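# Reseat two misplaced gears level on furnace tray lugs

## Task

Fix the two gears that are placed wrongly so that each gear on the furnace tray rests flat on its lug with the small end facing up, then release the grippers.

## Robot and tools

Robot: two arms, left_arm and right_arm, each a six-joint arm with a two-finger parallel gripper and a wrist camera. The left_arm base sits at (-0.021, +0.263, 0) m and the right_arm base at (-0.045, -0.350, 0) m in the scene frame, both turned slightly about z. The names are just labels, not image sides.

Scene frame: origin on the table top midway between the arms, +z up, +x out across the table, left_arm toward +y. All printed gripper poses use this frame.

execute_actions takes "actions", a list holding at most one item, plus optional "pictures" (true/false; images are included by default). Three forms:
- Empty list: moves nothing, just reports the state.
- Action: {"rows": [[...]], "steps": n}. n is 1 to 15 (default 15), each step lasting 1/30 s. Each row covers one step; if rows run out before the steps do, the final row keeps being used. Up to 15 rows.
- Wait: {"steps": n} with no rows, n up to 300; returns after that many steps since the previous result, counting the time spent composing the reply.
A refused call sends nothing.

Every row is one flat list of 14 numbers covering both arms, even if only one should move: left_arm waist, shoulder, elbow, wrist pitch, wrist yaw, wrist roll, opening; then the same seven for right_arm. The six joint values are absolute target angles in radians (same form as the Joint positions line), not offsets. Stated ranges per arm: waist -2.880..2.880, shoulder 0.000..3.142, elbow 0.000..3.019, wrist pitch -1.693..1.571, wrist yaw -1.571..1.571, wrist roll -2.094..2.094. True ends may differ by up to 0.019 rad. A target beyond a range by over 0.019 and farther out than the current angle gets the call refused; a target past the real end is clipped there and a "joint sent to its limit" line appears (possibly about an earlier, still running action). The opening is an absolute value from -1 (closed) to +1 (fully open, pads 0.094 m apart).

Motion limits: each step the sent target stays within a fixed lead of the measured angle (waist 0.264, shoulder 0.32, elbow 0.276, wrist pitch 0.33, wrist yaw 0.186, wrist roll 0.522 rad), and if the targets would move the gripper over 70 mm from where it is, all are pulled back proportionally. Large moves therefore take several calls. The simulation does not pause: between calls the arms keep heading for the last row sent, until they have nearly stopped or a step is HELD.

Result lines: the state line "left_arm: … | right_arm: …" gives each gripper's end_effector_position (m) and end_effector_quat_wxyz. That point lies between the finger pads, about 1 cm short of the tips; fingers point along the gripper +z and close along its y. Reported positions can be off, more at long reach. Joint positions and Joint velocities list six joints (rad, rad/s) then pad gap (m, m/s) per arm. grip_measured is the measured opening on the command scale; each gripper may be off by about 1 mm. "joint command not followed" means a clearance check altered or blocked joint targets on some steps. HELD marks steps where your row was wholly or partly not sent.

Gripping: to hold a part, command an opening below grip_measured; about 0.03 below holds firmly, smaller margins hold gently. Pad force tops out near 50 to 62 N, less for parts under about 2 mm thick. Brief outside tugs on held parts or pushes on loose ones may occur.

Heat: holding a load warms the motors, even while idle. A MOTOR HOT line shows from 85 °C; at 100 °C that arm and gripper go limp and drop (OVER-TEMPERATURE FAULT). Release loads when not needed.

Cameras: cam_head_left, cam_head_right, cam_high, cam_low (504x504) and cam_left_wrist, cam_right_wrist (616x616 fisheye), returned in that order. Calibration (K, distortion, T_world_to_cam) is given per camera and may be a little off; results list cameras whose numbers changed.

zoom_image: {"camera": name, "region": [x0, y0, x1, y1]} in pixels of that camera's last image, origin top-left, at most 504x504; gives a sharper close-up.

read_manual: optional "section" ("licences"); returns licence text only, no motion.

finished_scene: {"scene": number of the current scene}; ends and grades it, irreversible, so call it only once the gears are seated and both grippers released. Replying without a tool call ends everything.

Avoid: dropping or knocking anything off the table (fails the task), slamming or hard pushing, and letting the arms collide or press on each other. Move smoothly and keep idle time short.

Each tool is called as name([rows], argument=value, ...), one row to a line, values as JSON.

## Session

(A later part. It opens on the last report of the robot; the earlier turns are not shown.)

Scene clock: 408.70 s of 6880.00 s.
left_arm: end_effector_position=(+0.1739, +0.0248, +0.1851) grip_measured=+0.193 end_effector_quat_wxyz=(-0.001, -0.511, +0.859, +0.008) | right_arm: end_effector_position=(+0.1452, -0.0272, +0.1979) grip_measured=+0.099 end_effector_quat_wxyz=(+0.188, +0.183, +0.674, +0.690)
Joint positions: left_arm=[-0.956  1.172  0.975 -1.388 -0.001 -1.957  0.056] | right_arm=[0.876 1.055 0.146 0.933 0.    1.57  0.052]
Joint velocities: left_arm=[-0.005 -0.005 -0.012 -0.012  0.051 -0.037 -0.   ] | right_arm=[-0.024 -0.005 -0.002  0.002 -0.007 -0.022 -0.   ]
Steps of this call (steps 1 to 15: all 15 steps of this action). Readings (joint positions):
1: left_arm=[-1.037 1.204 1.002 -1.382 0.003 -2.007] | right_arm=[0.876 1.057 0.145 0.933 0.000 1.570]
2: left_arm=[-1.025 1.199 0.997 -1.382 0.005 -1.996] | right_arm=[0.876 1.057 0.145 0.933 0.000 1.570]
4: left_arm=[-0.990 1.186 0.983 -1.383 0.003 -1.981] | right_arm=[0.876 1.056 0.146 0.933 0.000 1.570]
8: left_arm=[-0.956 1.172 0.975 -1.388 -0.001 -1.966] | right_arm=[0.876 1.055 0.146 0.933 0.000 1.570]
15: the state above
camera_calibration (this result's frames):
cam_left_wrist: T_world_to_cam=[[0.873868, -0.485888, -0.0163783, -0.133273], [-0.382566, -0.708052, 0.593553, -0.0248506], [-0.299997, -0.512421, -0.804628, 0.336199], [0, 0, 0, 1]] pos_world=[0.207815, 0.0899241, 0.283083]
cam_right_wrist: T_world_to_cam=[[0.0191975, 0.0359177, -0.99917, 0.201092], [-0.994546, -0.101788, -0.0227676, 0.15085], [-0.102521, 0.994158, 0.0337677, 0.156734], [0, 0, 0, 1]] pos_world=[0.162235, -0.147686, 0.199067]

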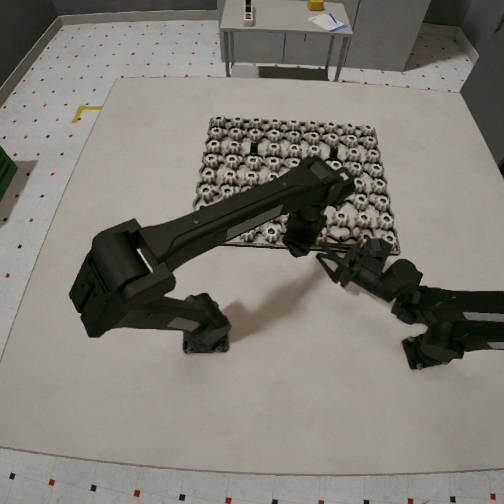

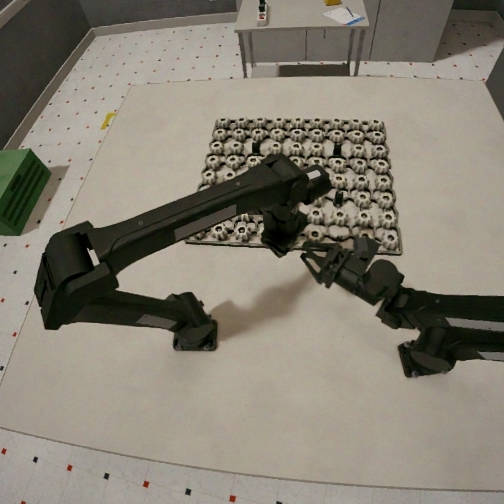

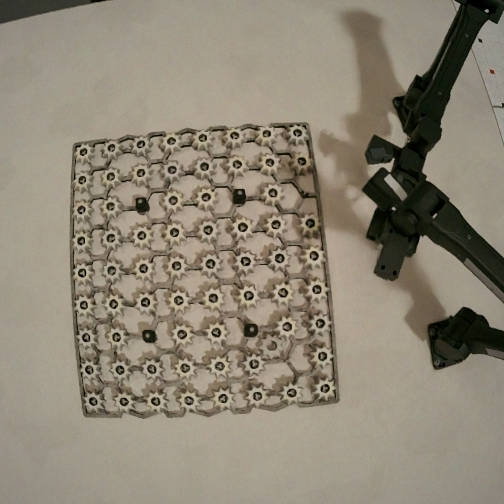

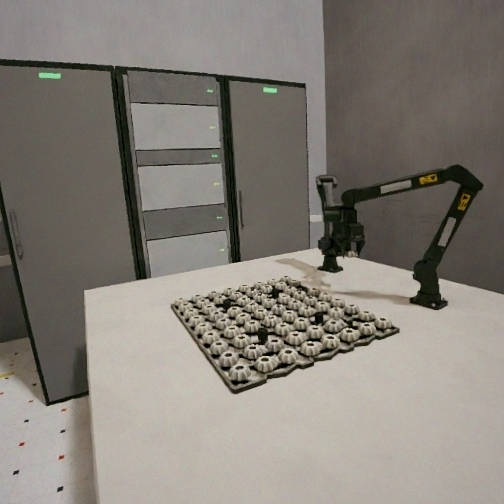

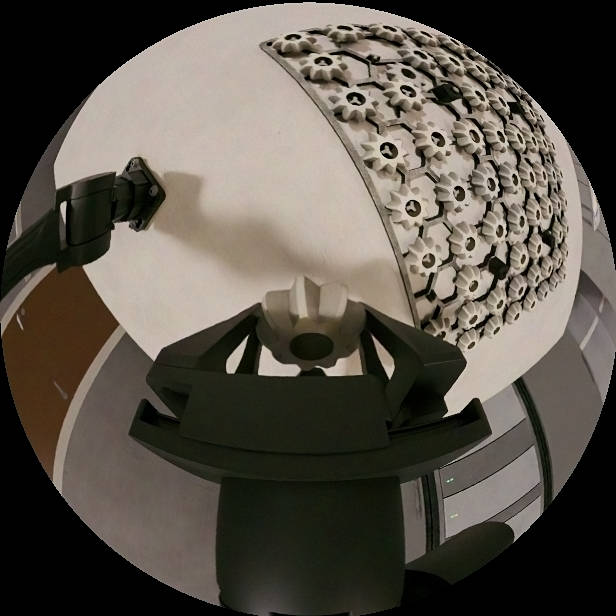

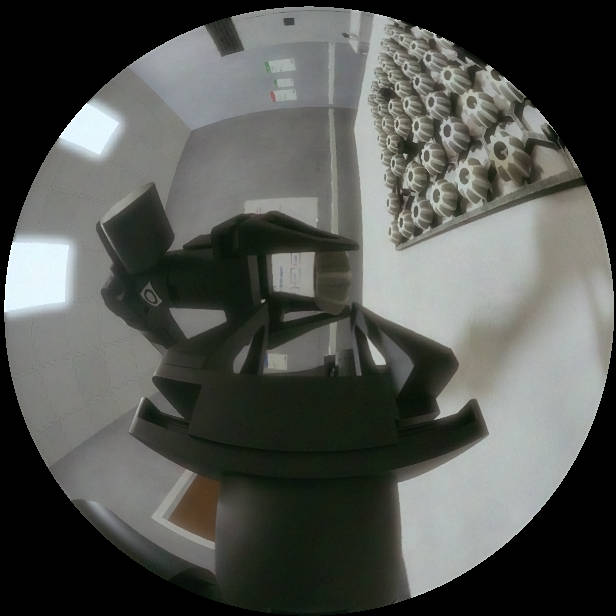

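execute_actions([
  {"rows":[[-0.97,1.3,1.1,-1.36,0,-1.6,0.1,1.5,0.9,0.2,0.7,0,1.58,0.1]]},
], pictures=false)

execute_actions([
  {"rows":[[-0.975,1.45,1.22,-1.31,0,-1.27,0.1,1.5,0.9,0.2,0.7,0,1.58,0.1]]},
], pictures=false)

execute_actions([
  {"rows":[[-0.98,1.6,1.31,-1.24,0,-0.93,0.1,1.5,0.9,0.2,0.7,0,1.58,0.1]]},
], pictures=false)

execute_actions([
  {"rows":[[-0.99,1.75,1.385,-1.15,0,-0.93,0.1,1.5,0.9,0.2,0.7,0,1.58,0.1]]},
], pictures=false)

execute_actions([
  {"steps":30},
])

Scene clock: 425.67 s of 6880.00 s.
left_arm: end_effector_position=(+0.1952, -0.0039, +0.1620) grip_measured=+0.193 end_effector_quat_wxyz=(-0.011, -0.361, +0.932, +0.035) | right_arm: end_effector_position=(-0.0831, +0.0139, +0.2049) grip_measured=+0.099 end_effector_quat_wxyz=(-0.037, -0.038, +0.715, +0.697)
Joint positions: left_arm=[-0.961  1.324  1.04  -1.359 -0.001 -1.627  0.056] | right_arm=[ 1.511  0.893  0.156  0.711 -0.002  1.57   0.052]
Joint velocities: left_arm=[-0.005 -0.005 -0.017 -0.002 -0.051  0.051 -0.001] | right_arm=[-0.142 -0.005  0.002 -0.007  0.081  0.037  0.001]
Steps of this call (steps 1 to 15: the robot went on to your last target; steps 16 to 90: nothing new was sent; then 13.47 s passed at rest; steps 91 to 105: all 15 steps of this action). Readings (joint positions):
91: left_arm=[-0.957 1.180 0.978 -1.388 -0.001 -1.905] | right_arm=[0.895 1.045 0.148 0.900 0.010 1.570]
92: left_arm=[-0.957 1.197 0.991 -1.388 -0.001 -1.847] | right_arm=[0.949 1.018 0.150 0.838 0.011 1.570]
94: left_arm=[-0.959 1.251 1.022 -1.378 -0.001 -1.763] | right_arm=[1.097 0.958 0.150 0.765 0.007 1.570]
98: left_arm=[-0.961 1.320 1.040 -1.359 -0.001 -1.674] | right_arm=[1.418 0.894 0.154 0.723 -0.001 1.570]
105: the state above

Scene clock: 426.17 s of 6880.00 s.
left_arm: end_effector_position=(+0.2334, -0.0541, +0.1556) grip_measured=+0.193 end_effector_quat_wxyz=(-0.008, -0.200, +0.980, +0.016) | right_arm: end_effector_position=(-0.0807, +0.0142, +0.2049) grip_measured=+0.099 end_effector_quat_wxyz=(-0.034, -0.036, +0.715, +0.697)
Joint positions: left_arm=[-0.966  1.468  1.168 -1.306 -0.001 -1.297  0.056] | right_arm=[ 1.505  0.893  0.156  0.711 -0.002  1.57   0.052]
Joint velocities: left_arm=[-0.024 -0.015  0.012 -0.012  0.007  0.051  0.   ] | right_arm=[ 0.005 -0.015 -0.012  0.002  0.037  0.022  0.   ]
Steps of this call (steps 1 to 15: all 15 steps of this action). Readings (joint positions):
1: left_arm=[-0.961 1.331 1.047 -1.359 -0.001 -1.579] | right_arm=[1.507 0.893 0.156 0.711 -0.002 1.570]
2: left_arm=[-0.962 1.349 1.066 -1.356 -0.001 -1.522] | right_arm=[1.505 0.893 0.156 0.711 -0.002 1.570]
4: left_arm=[-0.963 1.404 1.121 -1.337 -0.001 -1.436] | right_arm=[1.505 0.893 0.156 0.711 -0.002 1.570]
8: left_arm=[-0.966 1.467 1.168 -1.306 -0.001 -1.345] | right_arm=[1.505 0.893 0.156 0.711 -0.002 1.570]
15: the state above

Scene clock: 426.67 s of 6880.00 s.
left_arm: end_effector_position=(+0.2637, -0.0956, +0.1216) grip_measured=+0.193 end_effector_quat_wxyz=(-0.011, -0.029, +0.999, +0.015) | right_arm: end_effector_position=(-0.0807, +0.0142, +0.2049) grip_measured=+0.099 end_effector_quat_wxyz=(-0.034, -0.036, +0.715, +0.697)
Joint positions: left_arm=[-0.972  1.627  1.258 -1.238 -0.001 -0.957  0.056] | right_arm=[ 1.505  0.893  0.156  0.711 -0.002  1.57   0.052]
Joint velocities: left_arm=[-0.005 -0.015 -0.007 -0.012  0.007  0.11  -0.001] | right_arm=[-0.015 -0.015  0.002 -0.002  0.007 -0.037 -0.002]
Steps of this call (steps 1 to 15: all 15 steps of this action). Readings (joint positions):
1: left_arm=[-0.966 1.476 1.174 -1.303 -0.001 -1.245] | right_arm=[1.505 0.893 0.156 0.711 -0.002 1.570]
2: left_arm=[-0.967 1.492 1.190 -1.296 -0.001 -1.185] | right_arm=[1.505 0.893 0.156 0.711 -0.002 1.570]
4: left_arm=[-0.968 1.545 1.232 -1.268 -0.001 -1.098] | right_arm=[1.505 0.893 0.156 0.711 -0.002 1.570]
8: left_arm=[-0.971 1.616 1.258 -1.238 -0.001 -1.006] | right_arm=[1.505 0.893 0.156 0.711 -0.002 1.570]
15: the state above

Scene clock: 427.17 s of 6880.00 s.
left_arm: end_effector_position=(+0.2889, -0.1366, +0.0794) grip_measured=+0.193 end_effector_quat_wxyz=(-0.005, -0.017, +1.000, +0.007) | right_arm: end_effector_position=(-0.0807, +0.0142, +0.2049) grip_measured=+0.099 end_effector_quat_wxyz=(-0.034, -0.036, +0.715, +0.697)
Joint positions: left_arm=[-0.983  1.774  1.335 -1.15  -0.001 -0.945  0.056] | right_arm=[ 1.505  0.893  0.156  0.711 -0.002  1.57   0.052]
Joint velocities: left_arm=[-0.005 -0.005  0.002 -0.002 -0.037 -0.11  -0.   ] | right_arm=[-0.015  0.005  0.002  0.007  0.051 -0.022 -0.   ]
Steps of this call (steps 1 to 15: all 15 steps of this action). Readings (joint positions):
1: left_arm=[-0.972 1.634 1.261 -1.231 -0.001 -0.956] | right_arm=[1.505 0.893 0.156 0.711 -0.002 1.570]
2: left_arm=[-0.973 1.647 1.275 -1.216 -0.001 -0.954] | right_arm=[1.505 0.893 0.156 0.711 -0.002 1.570]
4: left_arm=[-0.976 1.695 1.312 -1.180 -0.001 -0.951] | right_arm=[1.505 0.893 0.156 0.711 -0.002 1.570]
8: left_arm=[-0.982 1.761 1.335 -1.150 -0.001 -0.946] | right_arm=[1.505 0.893 0.156 0.711 -0.002 1.570]
15: the state above

Scene clock: 428.17 s of 6880.00 s.
left_arm: end_effector_position=(+0.2889, -0.1366, +0.0794) grip_measured=+0.193 end_effector_quat_wxyz=(-0.005, -0.017, +1.000, +0.007) | right_arm: end_effector_position=(-0.0807, +0.0142, +0.2049) grip_measured=+0.099 end_effector_quat_wxyz=(-0.034, -0.036, +0.715, +0.697)
Joint positions: left_arm=[-0.983  1.774  1.335 -1.15  -0.001 -0.945  0.056] | right_arm=[ 1.505  0.893  0.156  0.711 -0.002  1.57   0.052]
Joint velocities: left_arm=[-0.005  0.005  0.017 -0.017  0.081 -0.007 -0.   ] | right_arm=[-0.005  0.005  0.002  0.002  0.081 -0.066  0.   ]
Steps of this call (steps 1 to 15: the robot went on to your last target; steps 16 to 30: nothing new was sent). Readings (joint positions):
1: left_arm=[-0.983 1.774 1.335 -1.150 -0.001 -0.945] | right_arm=[1.505 0.893 0.156 0.711 -0.002 1.570]
2: left_arm=[-0.983 1.774 1.335 -1.150 -0.001 -0.945] | right_arm=[1.505 0.893 0.156 0.711 -0.002 1.570]
4: left_arm=[-0.983 1.774 1.335 -1.150 -0.001 -0.945] | right_arm=[1.505 0.893 0.156 0.711 -0.002 1.570]
8: left_arm=[-0.983 1.774 1.335 -1.150 -0.001 -0.945] | right_arm=[1.505 0.893 0.156 0.711 -0.002 1.570]
30: the state above
All arms were judged still, so your last target was given up. Only a new action makes them travel on or press farther. Fingers that are still opening or closing keep moving.
camera_calibration (this result's frames):
cam_left_wrist: T_world_to_cam=[[0.0240342, -0.999555, -0.0176584, -0.1385], [-0.794387, -0.0298187, 0.606679, 0.178259], [-0.606936, -0.000553445, -0.794751, 0.360723], [0, 0, 0, 1]] pos_world=[0.363871, -0.132924, 0.176093]
cam_right_wrist: T_world_to_cam=[[-0.000774971, -0.00939261, -0.999956, 0.210165], [-0.742971, -0.669289, 0.00686245, -0.047152], [-0.669324, 0.742943, -0.00645975, 0.0582447], [0, 0, 0, 1]] pos_world=[0.00411483, -0.0728568, 0.210855]

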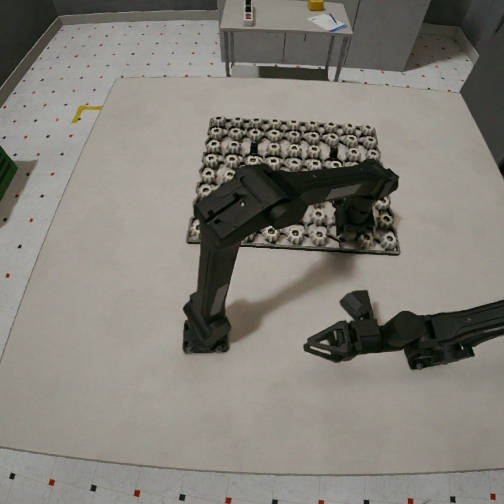

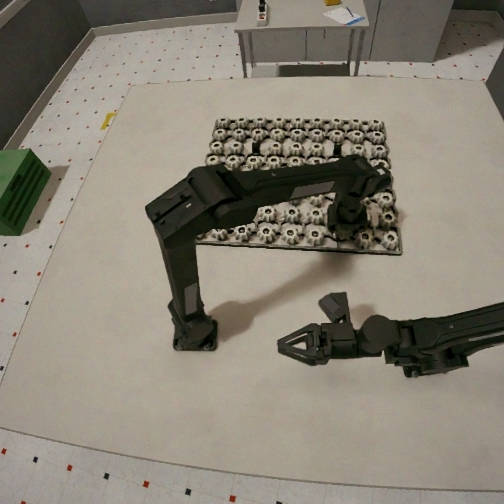

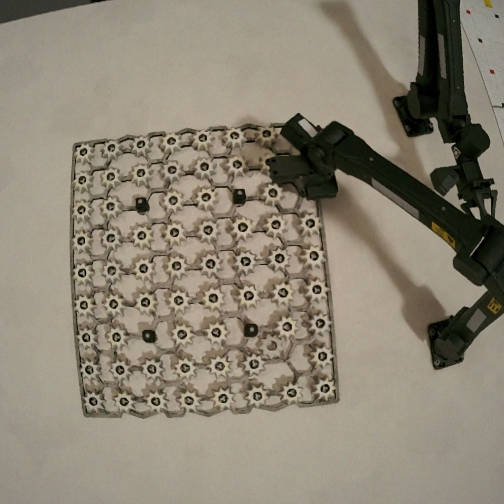

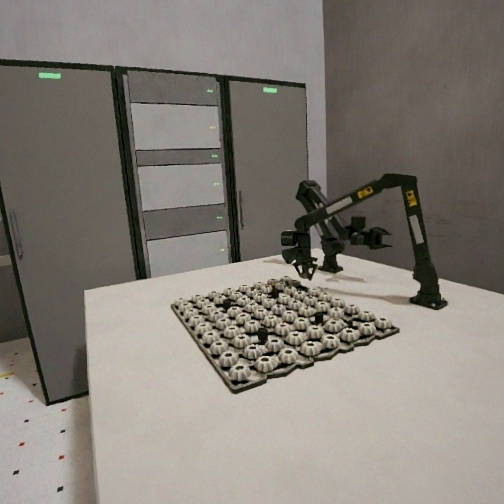

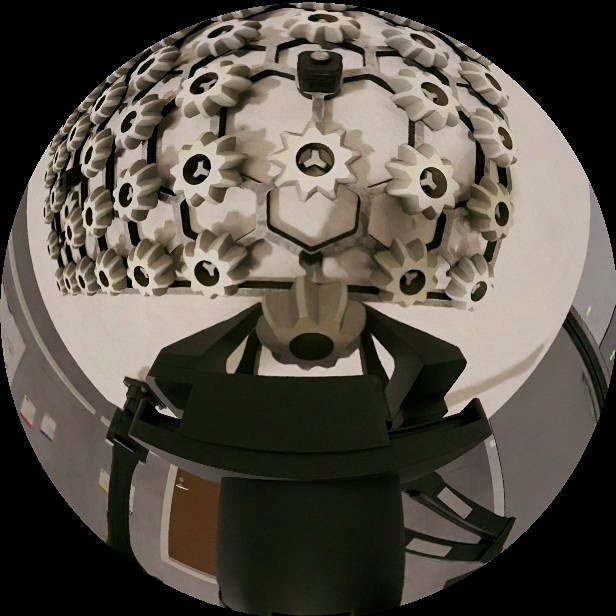

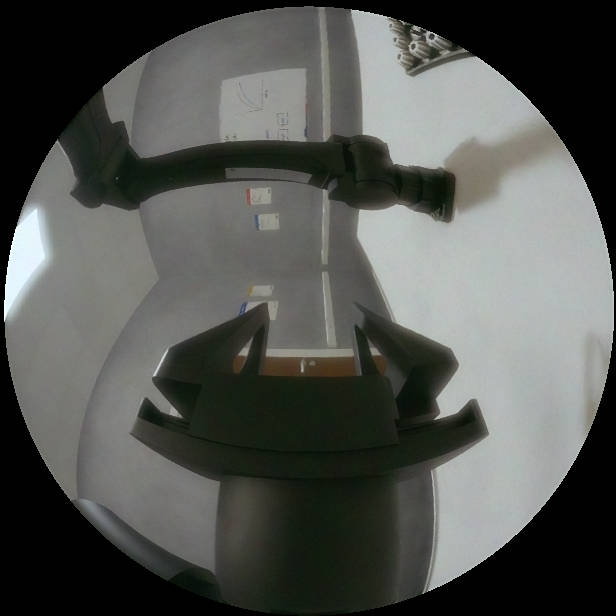

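execute_actions([
  {"rows":[[-0.955,1.81,1.33,-1.08,0,-0.91,0.1,1.5,0.9,0.2,0.7,0,1.58,0.1]]},
], pictures=false)

execute_actions([
  {"rows":[[-0.955,1.85,1.291,-1.008,0,-0.91,0.1,1.5,0.9,0.2,0.7,0,1.58,0.1]]},
], pictures=false)

execute_actions([
  {"steps":15},
])

Scene clock: 447.23 s of 6880.00 s.
left_arm: end_effector_position=(+0.3044, -0.1359, +0.0577) grip_measured=+0.193 end_effector_quat_wxyz=(-0.001, -0.020, +1.000, +0.002) | right_arm: end_effector_position=(-0.0807, +0.0142, +0.2049) grip_measured=+0.099 end_effector_quat_wxyz=(-0.034, -0.036, +0.715, +0.697)
Joint positions: left_arm=[-0.958  1.813  1.327 -1.089 -0.    -0.925  0.056] | right_arm=[ 1.505  0.893  0.156  0.711 -0.002  1.57   0.052]
Joint velocities: left_arm=[ 0.005 -0.005 -0.007 -0.012  0.066 -0.007  0.   ] | right_arm=[-0.015 -0.005 -0.007 -0.007  0.081  0.007  0.   ]
Steps of this call (steps 1 to 90: nothing new was sent; then 15.57 s passed at rest; steps 91 to 105: all 15 steps of this action). Readings (joint positions):
91: left_arm=[-0.982 1.776 1.333 -1.141 -0.001 -0.942] | right_arm=[1.505 0.893 0.156 0.711 -0.002 1.570]
92: left_arm=[-0.981 1.777 1.333 -1.124 -0.000 -0.938] | right_arm=[1.505 0.893 0.156 0.711 -0.002 1.570]
94: left_arm=[-0.974 1.787 1.332 -1.099 -0.000 -0.933] | right_arm=[1.505 0.893 0.156 0.711 -0.002 1.570]
98: left_arm=[-0.961 1.807 1.332 -1.090 -0.000 -0.928] | right_arm=[1.505 0.893 0.156 0.711 -0.002 1.570]
105: the state above

Scene clock: 447.73 s of 6880.00 s.
left_arm: end_effector_position=(+0.3080, -0.1389, +0.0425) grip_measured=+0.193 end_effector_quat_wxyz=(+0.008, -0.020, +1.000, -0.008) | right_arm: end_effector_position=(-0.0807, +0.0142, +0.2049) grip_measured=+0.099 end_effector_quat_wxyz=(-0.034, -0.036, +0.715, +0.697)
Joint positions: left_arm=[-0.957  1.827  1.303 -1.024 -0.002 -0.924  0.056] | right_arm=[ 1.505  0.893  0.156  0.711 -0.002  1.57   0.052]
Joint velocities: left_arm=[-0.005  0.005 -0.012  0.002  0.022 -0.007 -0.001] | right_arm=[-0.005 -0.015 -0.007 -0.002  0.022 -0.022  0.   ]
Steps of this call (steps 1 to 15: all 15 steps of this action). Readings (joint positions):
1: left_arm=[-0.958 1.814 1.322 -1.077 -0.000 -0.925] | right_arm=[1.505 0.893 0.156 0.711 -0.002 1.570]
2: left_arm=[-0.958 1.814 1.315 -1.054 -0.000 -0.925] | right_arm=[1.505 0.893 0.156 0.711 -0.002 1.570]
4: left_arm=[-0.958 1.824 1.303 -1.028 -0.001 -0.925] | right_arm=[1.505 0.893 0.156 0.711 -0.002 1.570]
8: left_arm=[-0.957 1.827 1.303 -1.024 -0.002 -0.924] | right_arm=[1.505 0.893 0.156 0.711 -0.002 1.570]
15: the state above

Scene clock: 448.23 s of 6880.00 s.
left_arm: end_effector_position=(+0.3080, -0.1389, +0.0425) grip_measured=+0.193 end_effector_quat_wxyz=(+0.008, -0.020, +1.000, -0.008) | right_arm: end_effector_position=(-0.0807, +0.0142, +0.2049) grip_measured=+0.099 end_effector_quat_wxyz=(-0.034, -0.036, +0.715, +0.697)
Joint positions: left_arm=[-0.957  1.827  1.303 -1.024 -0.002 -0.924  0.056] | right_arm=[ 1.505  0.893  0.156  0.711 -0.002  1.57   0.052]
Joint velocities: left_arm=[ 0.024  0.015 -0.007  0.007  0.022  0.022  0.   ] | right_arm=[-0.015  0.005  0.002  0.007 -0.022  0.037 -0.   ]
Steps of this call (steps 1 to 15: the robot went on to your last target). Readings (joint positions):
1: left_arm=[-0.957 1.827 1.303 -1.024 -0.002 -0.924] | right_arm=[1.505 0.893 0.156 0.711 -0.002 1.570]
2: left_arm=[-0.957 1.827 1.303 -1.024 -0.002 -0.924] | right_arm=[1.505 0.893 0.156 0.711 -0.002 1.570]
4: left_arm=[-0.957 1.827 1.303 -1.024 -0.002 -0.924] | right_arm=[1.505 0.893 0.156 0.711 -0.002 1.570]
8: left_arm=[-0.957 1.827 1.303 -1.024 -0.002 -0.924] | right_arm=[1.505 0.893 0.156 0.711 -0.002 1.570]
15: the state above
All arms were judged still, so your last target was given up. Only a new action makes them travel on or press farther. Fingers that are still opening or closing keep moving.
camera_calibration (this result's frames):
cam_left_wrist: T_world_to_cam=[[0.02942, -0.999471, 0.01387, -0.144816], [-0.809858, -0.0157007, 0.586416, 0.223273], [-0.585888, -0.028485, -0.809892, 0.333269], [0, 0, 0, 1]] pos_world=[0.380338, -0.131741, 0.140989]
cam_right_wrist: T_world_to_cam=[[-0.000774971, -0.00939261, -0.999956, 0.210165], [-0.742971, -0.669289, 0.00686245, -0.047152], [-0.669324, 0.742943, -0.00645975, 0.0582447], [0, 0, 0, 1]] pos_world=[0.00411483, -0.0728568, 0.210855]

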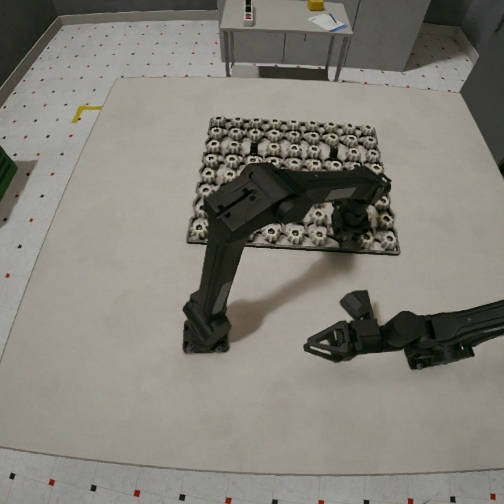

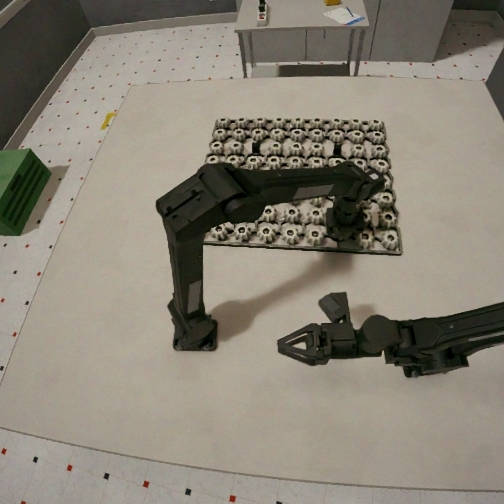

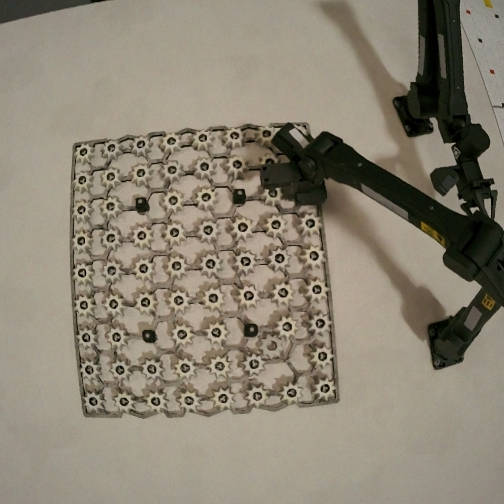

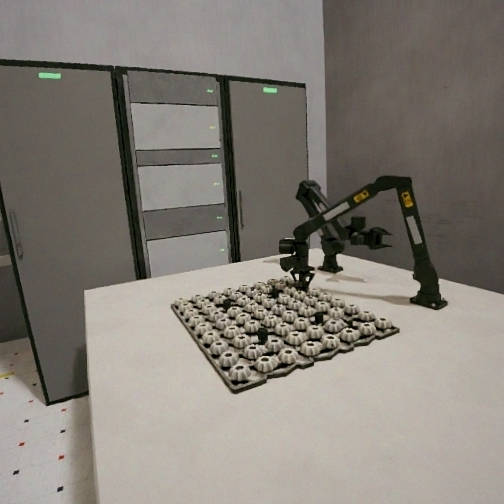

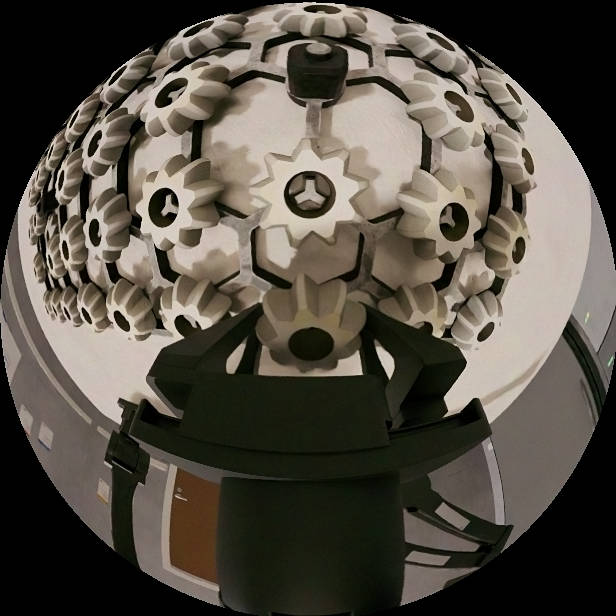

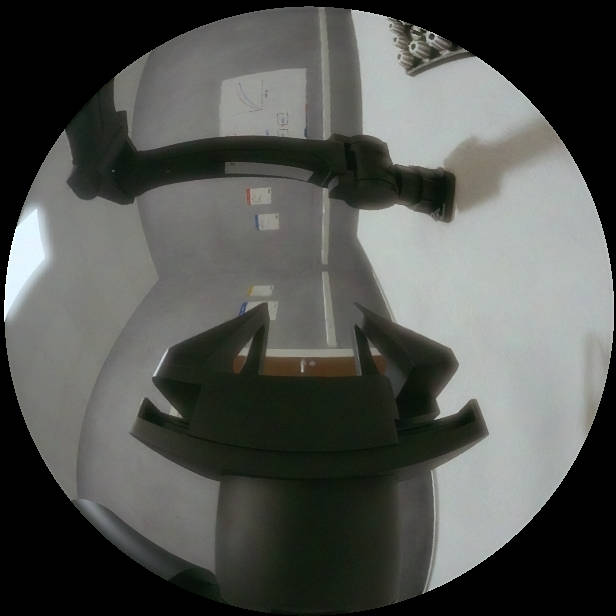

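execute_actions([
  {"rows":[[-0.974,1.85,1.291,-1.05,0,-0.91,0.1,1.5,0.9,0.2,0.7,0,1.58,0.1]]},
], pictures=false)

execute_actions([
  {"steps":15},
])

Scene clock: 459.70 s of 6880.00 s.
left_arm: end_effector_position=(+0.3054, -0.1376, +0.0425) grip_measured=+0.193 end_effector_quat_wxyz=(+0.004, -0.019, +1.000, -0.004) | right_arm: end_effector_position=(-0.0807, +0.0142, +0.2049) grip_measured=+0.099 end_effector_quat_wxyz=(-0.034, -0.036, +0.715, +0.697)
Joint positions: left_arm=[-0.959  1.827  1.303 -1.035 -0.002 -0.924  0.056] | right_arm=[ 1.505  0.893  0.156  0.711 -0.002  1.57   0.052]
Joint velocities: left_arm=[-0.005 -0.005 -0.012  0.007 -0.022  0.007 -0.001] | right_arm=[ 0.015 -0.005 -0.007  0.017 -0.007 -0.037 -0.   ]
Steps of this call (steps 1 to 90: nothing new was sent; then 7.97 s passed at rest; steps 91 to 105: all 15 steps of this action). Readings (joint positions):
91: left_arm=[-0.957 1.827 1.303 -1.026 -0.002 -0.924] | right_arm=[1.505 0.893 0.156 0.711 -0.002 1.570]
92: left_arm=[-0.958 1.827 1.303 -1.029 -0.002 -0.924] | right_arm=[1.505 0.893 0.156 0.711 -0.002 1.570]
94: left_arm=[-0.959 1.827 1.303 -1.033 -0.002 -0.924] | right_arm=[1.505 0.893 0.156 0.711 -0.002 1.570]
98: left_arm=[-0.959 1.827 1.303 -1.035 -0.002 -0.924] | right_arm=[1.505 0.893 0.156 0.711 -0.002 1.570]
105: the state above

Scene clock: 460.20 s of 6880.00 s.
left_arm: end_effector_position=(+0.3054, -0.1376, +0.0425) grip_measured=+0.193 end_effector_quat_wxyz=(+0.004, -0.019, +1.000, -0.004) | right_arm: end_effector_position=(-0.0807, +0.0142, +0.2049) grip_measured=+0.099 end_effector_quat_wxyz=(-0.034, -0.036, +0.715, +0.697)
Joint positions: left_arm=[-0.959  1.827  1.303 -1.035 -0.002 -0.924  0.056] | right_arm=[ 1.505  0.893  0.156  0.711 -0.002  1.57   0.052]
Joint velocities: left_arm=[-0.024 -0.005  0.012  0.002  0.037  0.022  0.   ] | right_arm=[-0.005  0.005  0.007 -0.002  0.037 -0.022 -0.   ]
Steps of this call (steps 1 to 15: the robot went on to your last target). Readings (joint positions):
1: left_arm=[-0.959 1.827 1.303 -1.035 -0.002 -0.924] | right_arm=[1.505 0.893 0.156 0.711 -0.002 1.570]
2: left_arm=[-0.959 1.827 1.303 -1.035 -0.002 -0.924] | right_arm=[1.505 0.893 0.156 0.711 -0.002 1.570]
4: left_arm=[-0.959 1.827 1.303 -1.035 -0.002 -0.924] | right_arm=[1.505 0.893 0.156 0.711 -0.002 1.570]
8: left_arm=[-0.959 1.827 1.303 -1.035 -0.002 -0.924] | right_arm=[1.505 0.893 0.156 0.711 -0.002 1.570]
15: the state above
All arms were judged still, so your last target was given up. Only a new action makes them travel on or press farther. Fingers that are still opening or closing keep moving.
camera_calibration (this result's frames):
cam_left_wrist: T_world_to_cam=[[0.0271973, -0.999615, 0.00541342, -0.14244], [-0.805915, -0.0187226, 0.591736, 0.219382], [-0.591407, -0.0204564, -0.806114, 0.334389], [0, 0, 0, 1]] pos_world=[0.378437, -0.131438, 0.14051]
cam_right_wrist: T_world_to_cam=[[-0.000774971, -0.00939261, -0.999956, 0.210165], [-0.742971, -0.669289, 0.00686245, -0.047152], [-0.669324, 0.742943, -0.00645975, 0.0582447], [0, 0, 0, 1]] pos_world=[0.00411483, -0.0728568, 0.210855]

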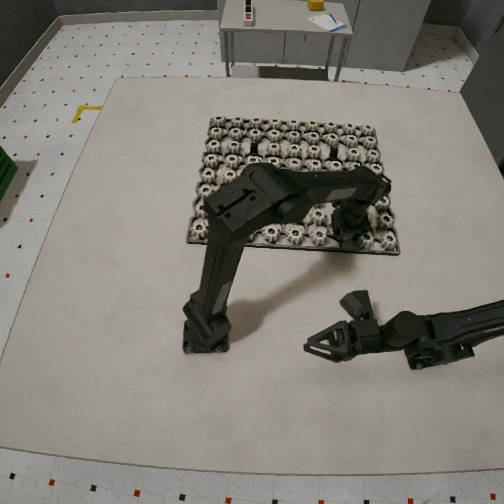

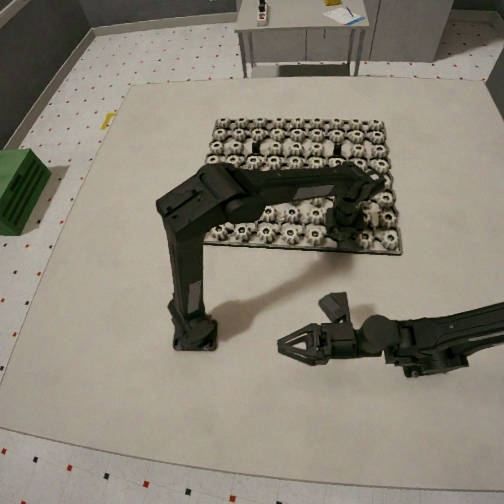

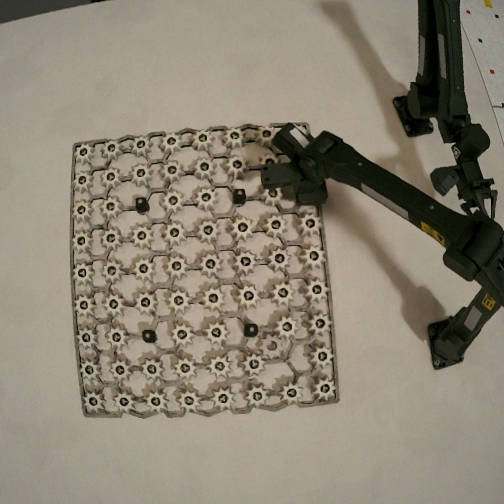

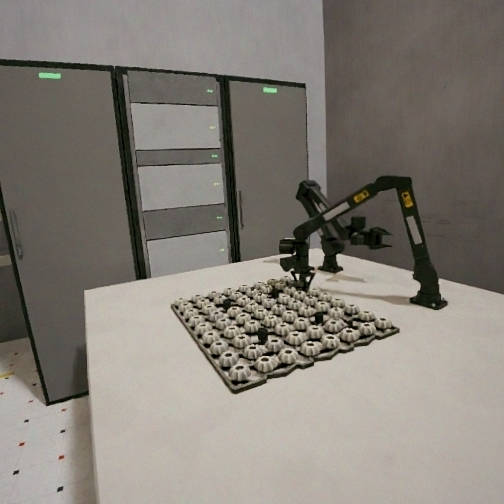

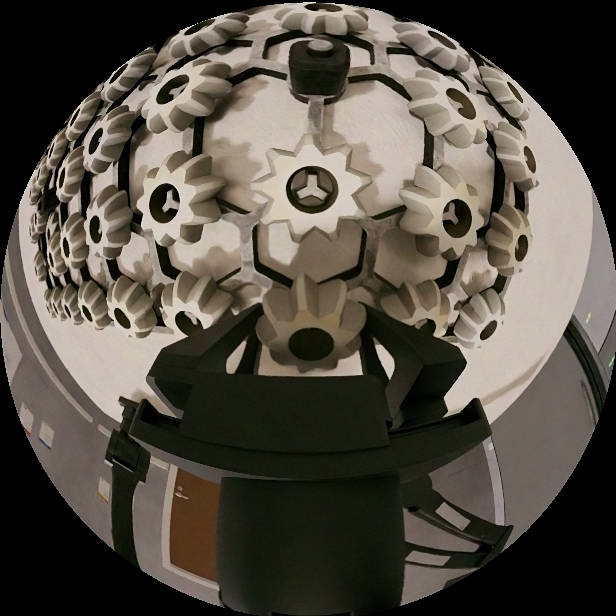

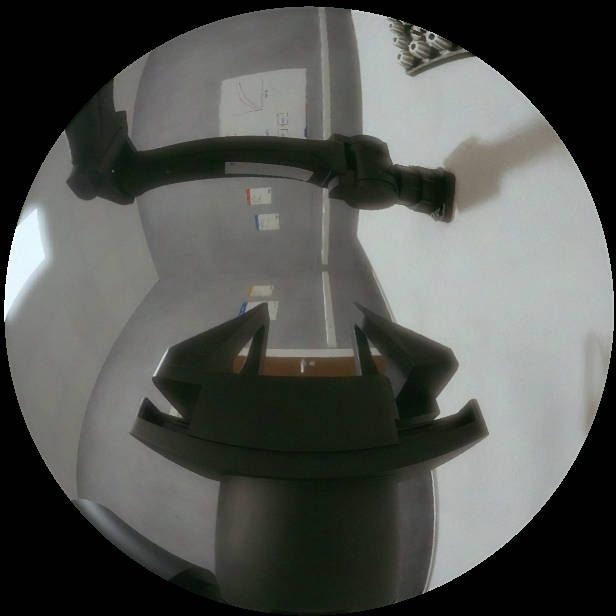

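execute_actions([
  {"rows":[[-0.985,1.85,1.291,-1.065,0,-0.91,0.1,1.5,0.9,0.2,0.7,0,1.58,0.1]]},
], pictures=false)

execute_actions([
  {"steps":15},
])

Scene clock: 469.70 s of 6880.00 s.
left_arm: end_effector_position=(+0.2957, -0.1349, +0.0351) grip_measured=+0.193 end_effector_quat_wxyz=(-0.004, -0.012, +1.000, +0.011) | right_arm: end_effector_position=(-0.0807, +0.0142, +0.2049) grip_measured=+0.099 end_effector_quat_wxyz=(-0.034, -0.036, +0.715, +0.697)
Joint positions: left_arm=[-0.972  1.837  1.295 -1.051 -0.006 -0.924  0.056] | right_arm=[ 1.505  0.893  0.156  0.711 -0.002  1.57   0.052]
Joint velocities: left_arm=[-0.005 -0.005 -0.007 -0.007 -0.066 -0.022  0.001] | right_arm=[-0.005 -0.034 -0.002  0.002 -0.095 -0.007 -0.   ]
Steps of this call (steps 1 to 90: nothing new was sent; then 6.00 s passed at rest; steps 91 to 105: all 15 steps of this action). Readings (joint positions):
91: left_arm=[-0.960 1.827 1.303 -1.037 -0.002 -0.924] | right_arm=[1.505 0.893 0.156 0.711 -0.002 1.570]
92: left_arm=[-0.961 1.827 1.303 -1.041 -0.002 -0.924] | right_arm=[1.505 0.893 0.156 0.711 -0.002 1.570]
94: left_arm=[-0.966 1.831 1.298 -1.050 -0.002 -0.924] | right_arm=[1.505 0.893 0.156 0.711 -0.002 1.570]
98: left_arm=[-0.972 1.837 1.295 -1.051 -0.006 -0.924] | right_arm=[1.505 0.893 0.156 0.711 -0.002 1.570]
105: the state above

Scene clock: 470.20 s of 6880.00 s.
left_arm: end_effector_position=(+0.2957, -0.1349, +0.0351) grip_measured=+0.193 end_effector_quat_wxyz=(-0.004, -0.012, +1.000, +0.011) | right_arm: end_effector_position=(-0.0807, +0.0142, +0.2049) grip_measured=+0.099 end_effector_quat_wxyz=(-0.034, -0.036, +0.715, +0.697)
Joint positions: left_arm=[-0.972  1.837  1.295 -1.051 -0.006 -0.924  0.056] | right_arm=[ 1.505  0.893  0.156  0.711 -0.002  1.57   0.052]
Joint velocities: left_arm=[-0.005  0.005  0.012  0.007  0.051 -0.037 -0.001] | right_arm=[-0.005 -0.005  0.012 -0.012 -0.007  0.051  0.001]
Steps of this call (steps 1 to 15: the robot went on to your last target). Readings (joint positions):
1: left_arm=[-0.972 1.837 1.295 -1.051 -0.006 -0.924] | right_arm=[1.505 0.893 0.156 0.711 -0.002 1.570]
2: left_arm=[-0.972 1.837 1.295 -1.051 -0.006 -0.924] | right_arm=[1.505 0.893 0.156 0.711 -0.002 1.570]
4: left_arm=[-0.972 1.837 1.295 -1.051 -0.006 -0.924] | right_arm=[1.505 0.893 0.156 0.711 -0.002 1.570]
8: left_arm=[-0.972 1.837 1.295 -1.051 -0.006 -0.924] | right_arm=[1.505 0.893 0.156 0.711 -0.002 1.570]
15: the state above
All arms were judged still, so your last target was given up. Only a new action makes them travel on or press farther. Fingers that are still opening or closing keep moving.
camera_calibration (this result's frames):
cam_left_wrist: T_world_to_cam=[[0.0136647, -0.99962, -0.0239561, -0.134394], [-0.795743, -0.0253791, 0.605102, 0.211574], [-0.60548, 0.0107944, -0.795787, 0.330794], [0, 0, 0, 1]] pos_world=[0.370484, -0.132544, 0.131998]
cam_right_wrist: T_world_to_cam=[[-0.000774971, -0.00939261, -0.999956, 0.210165], [-0.742971, -0.669289, 0.00686245, -0.047152], [-0.669324, 0.742943, -0.00645975, 0.0582447], [0, 0, 0, 1]] pos_world=[0.00411483, -0.0728568, 0.210855]

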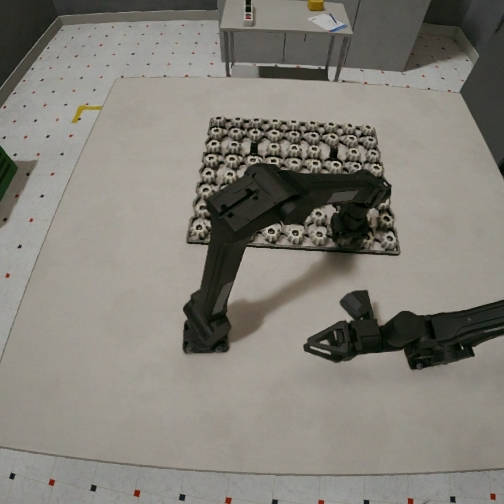

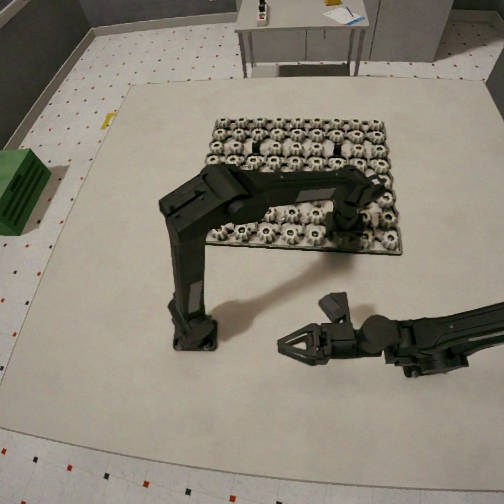

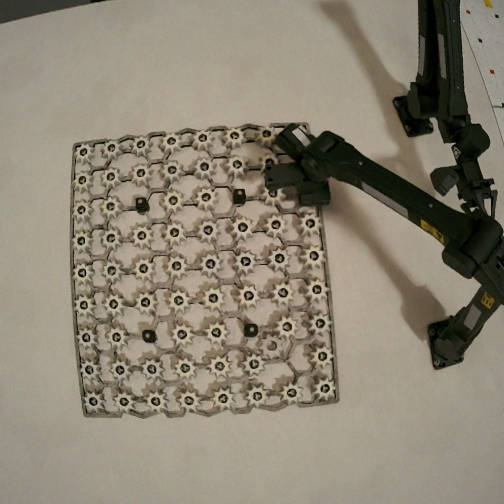

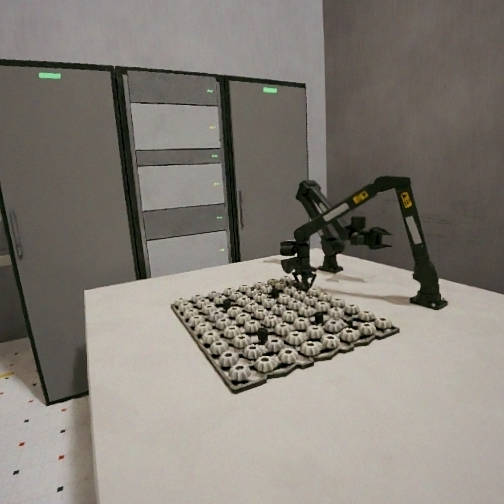

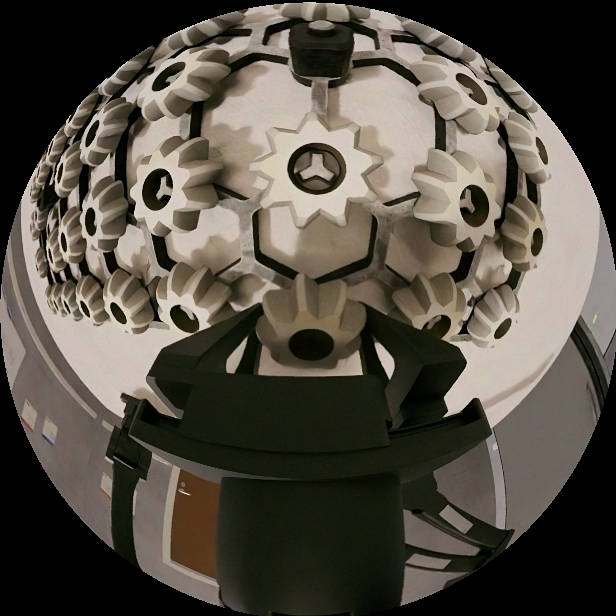

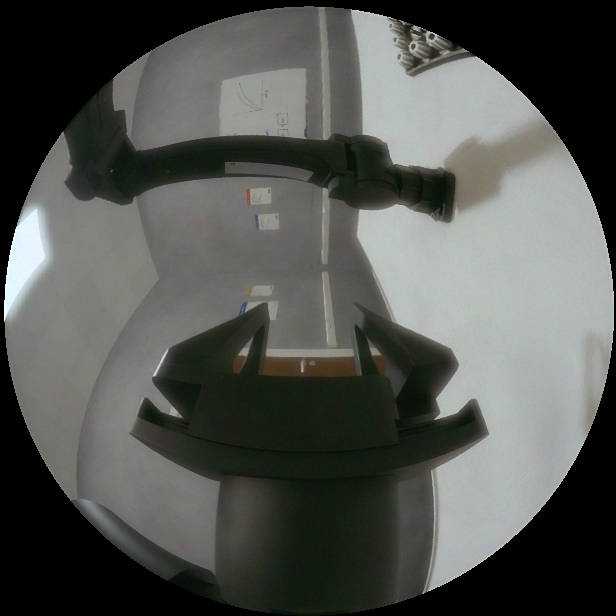

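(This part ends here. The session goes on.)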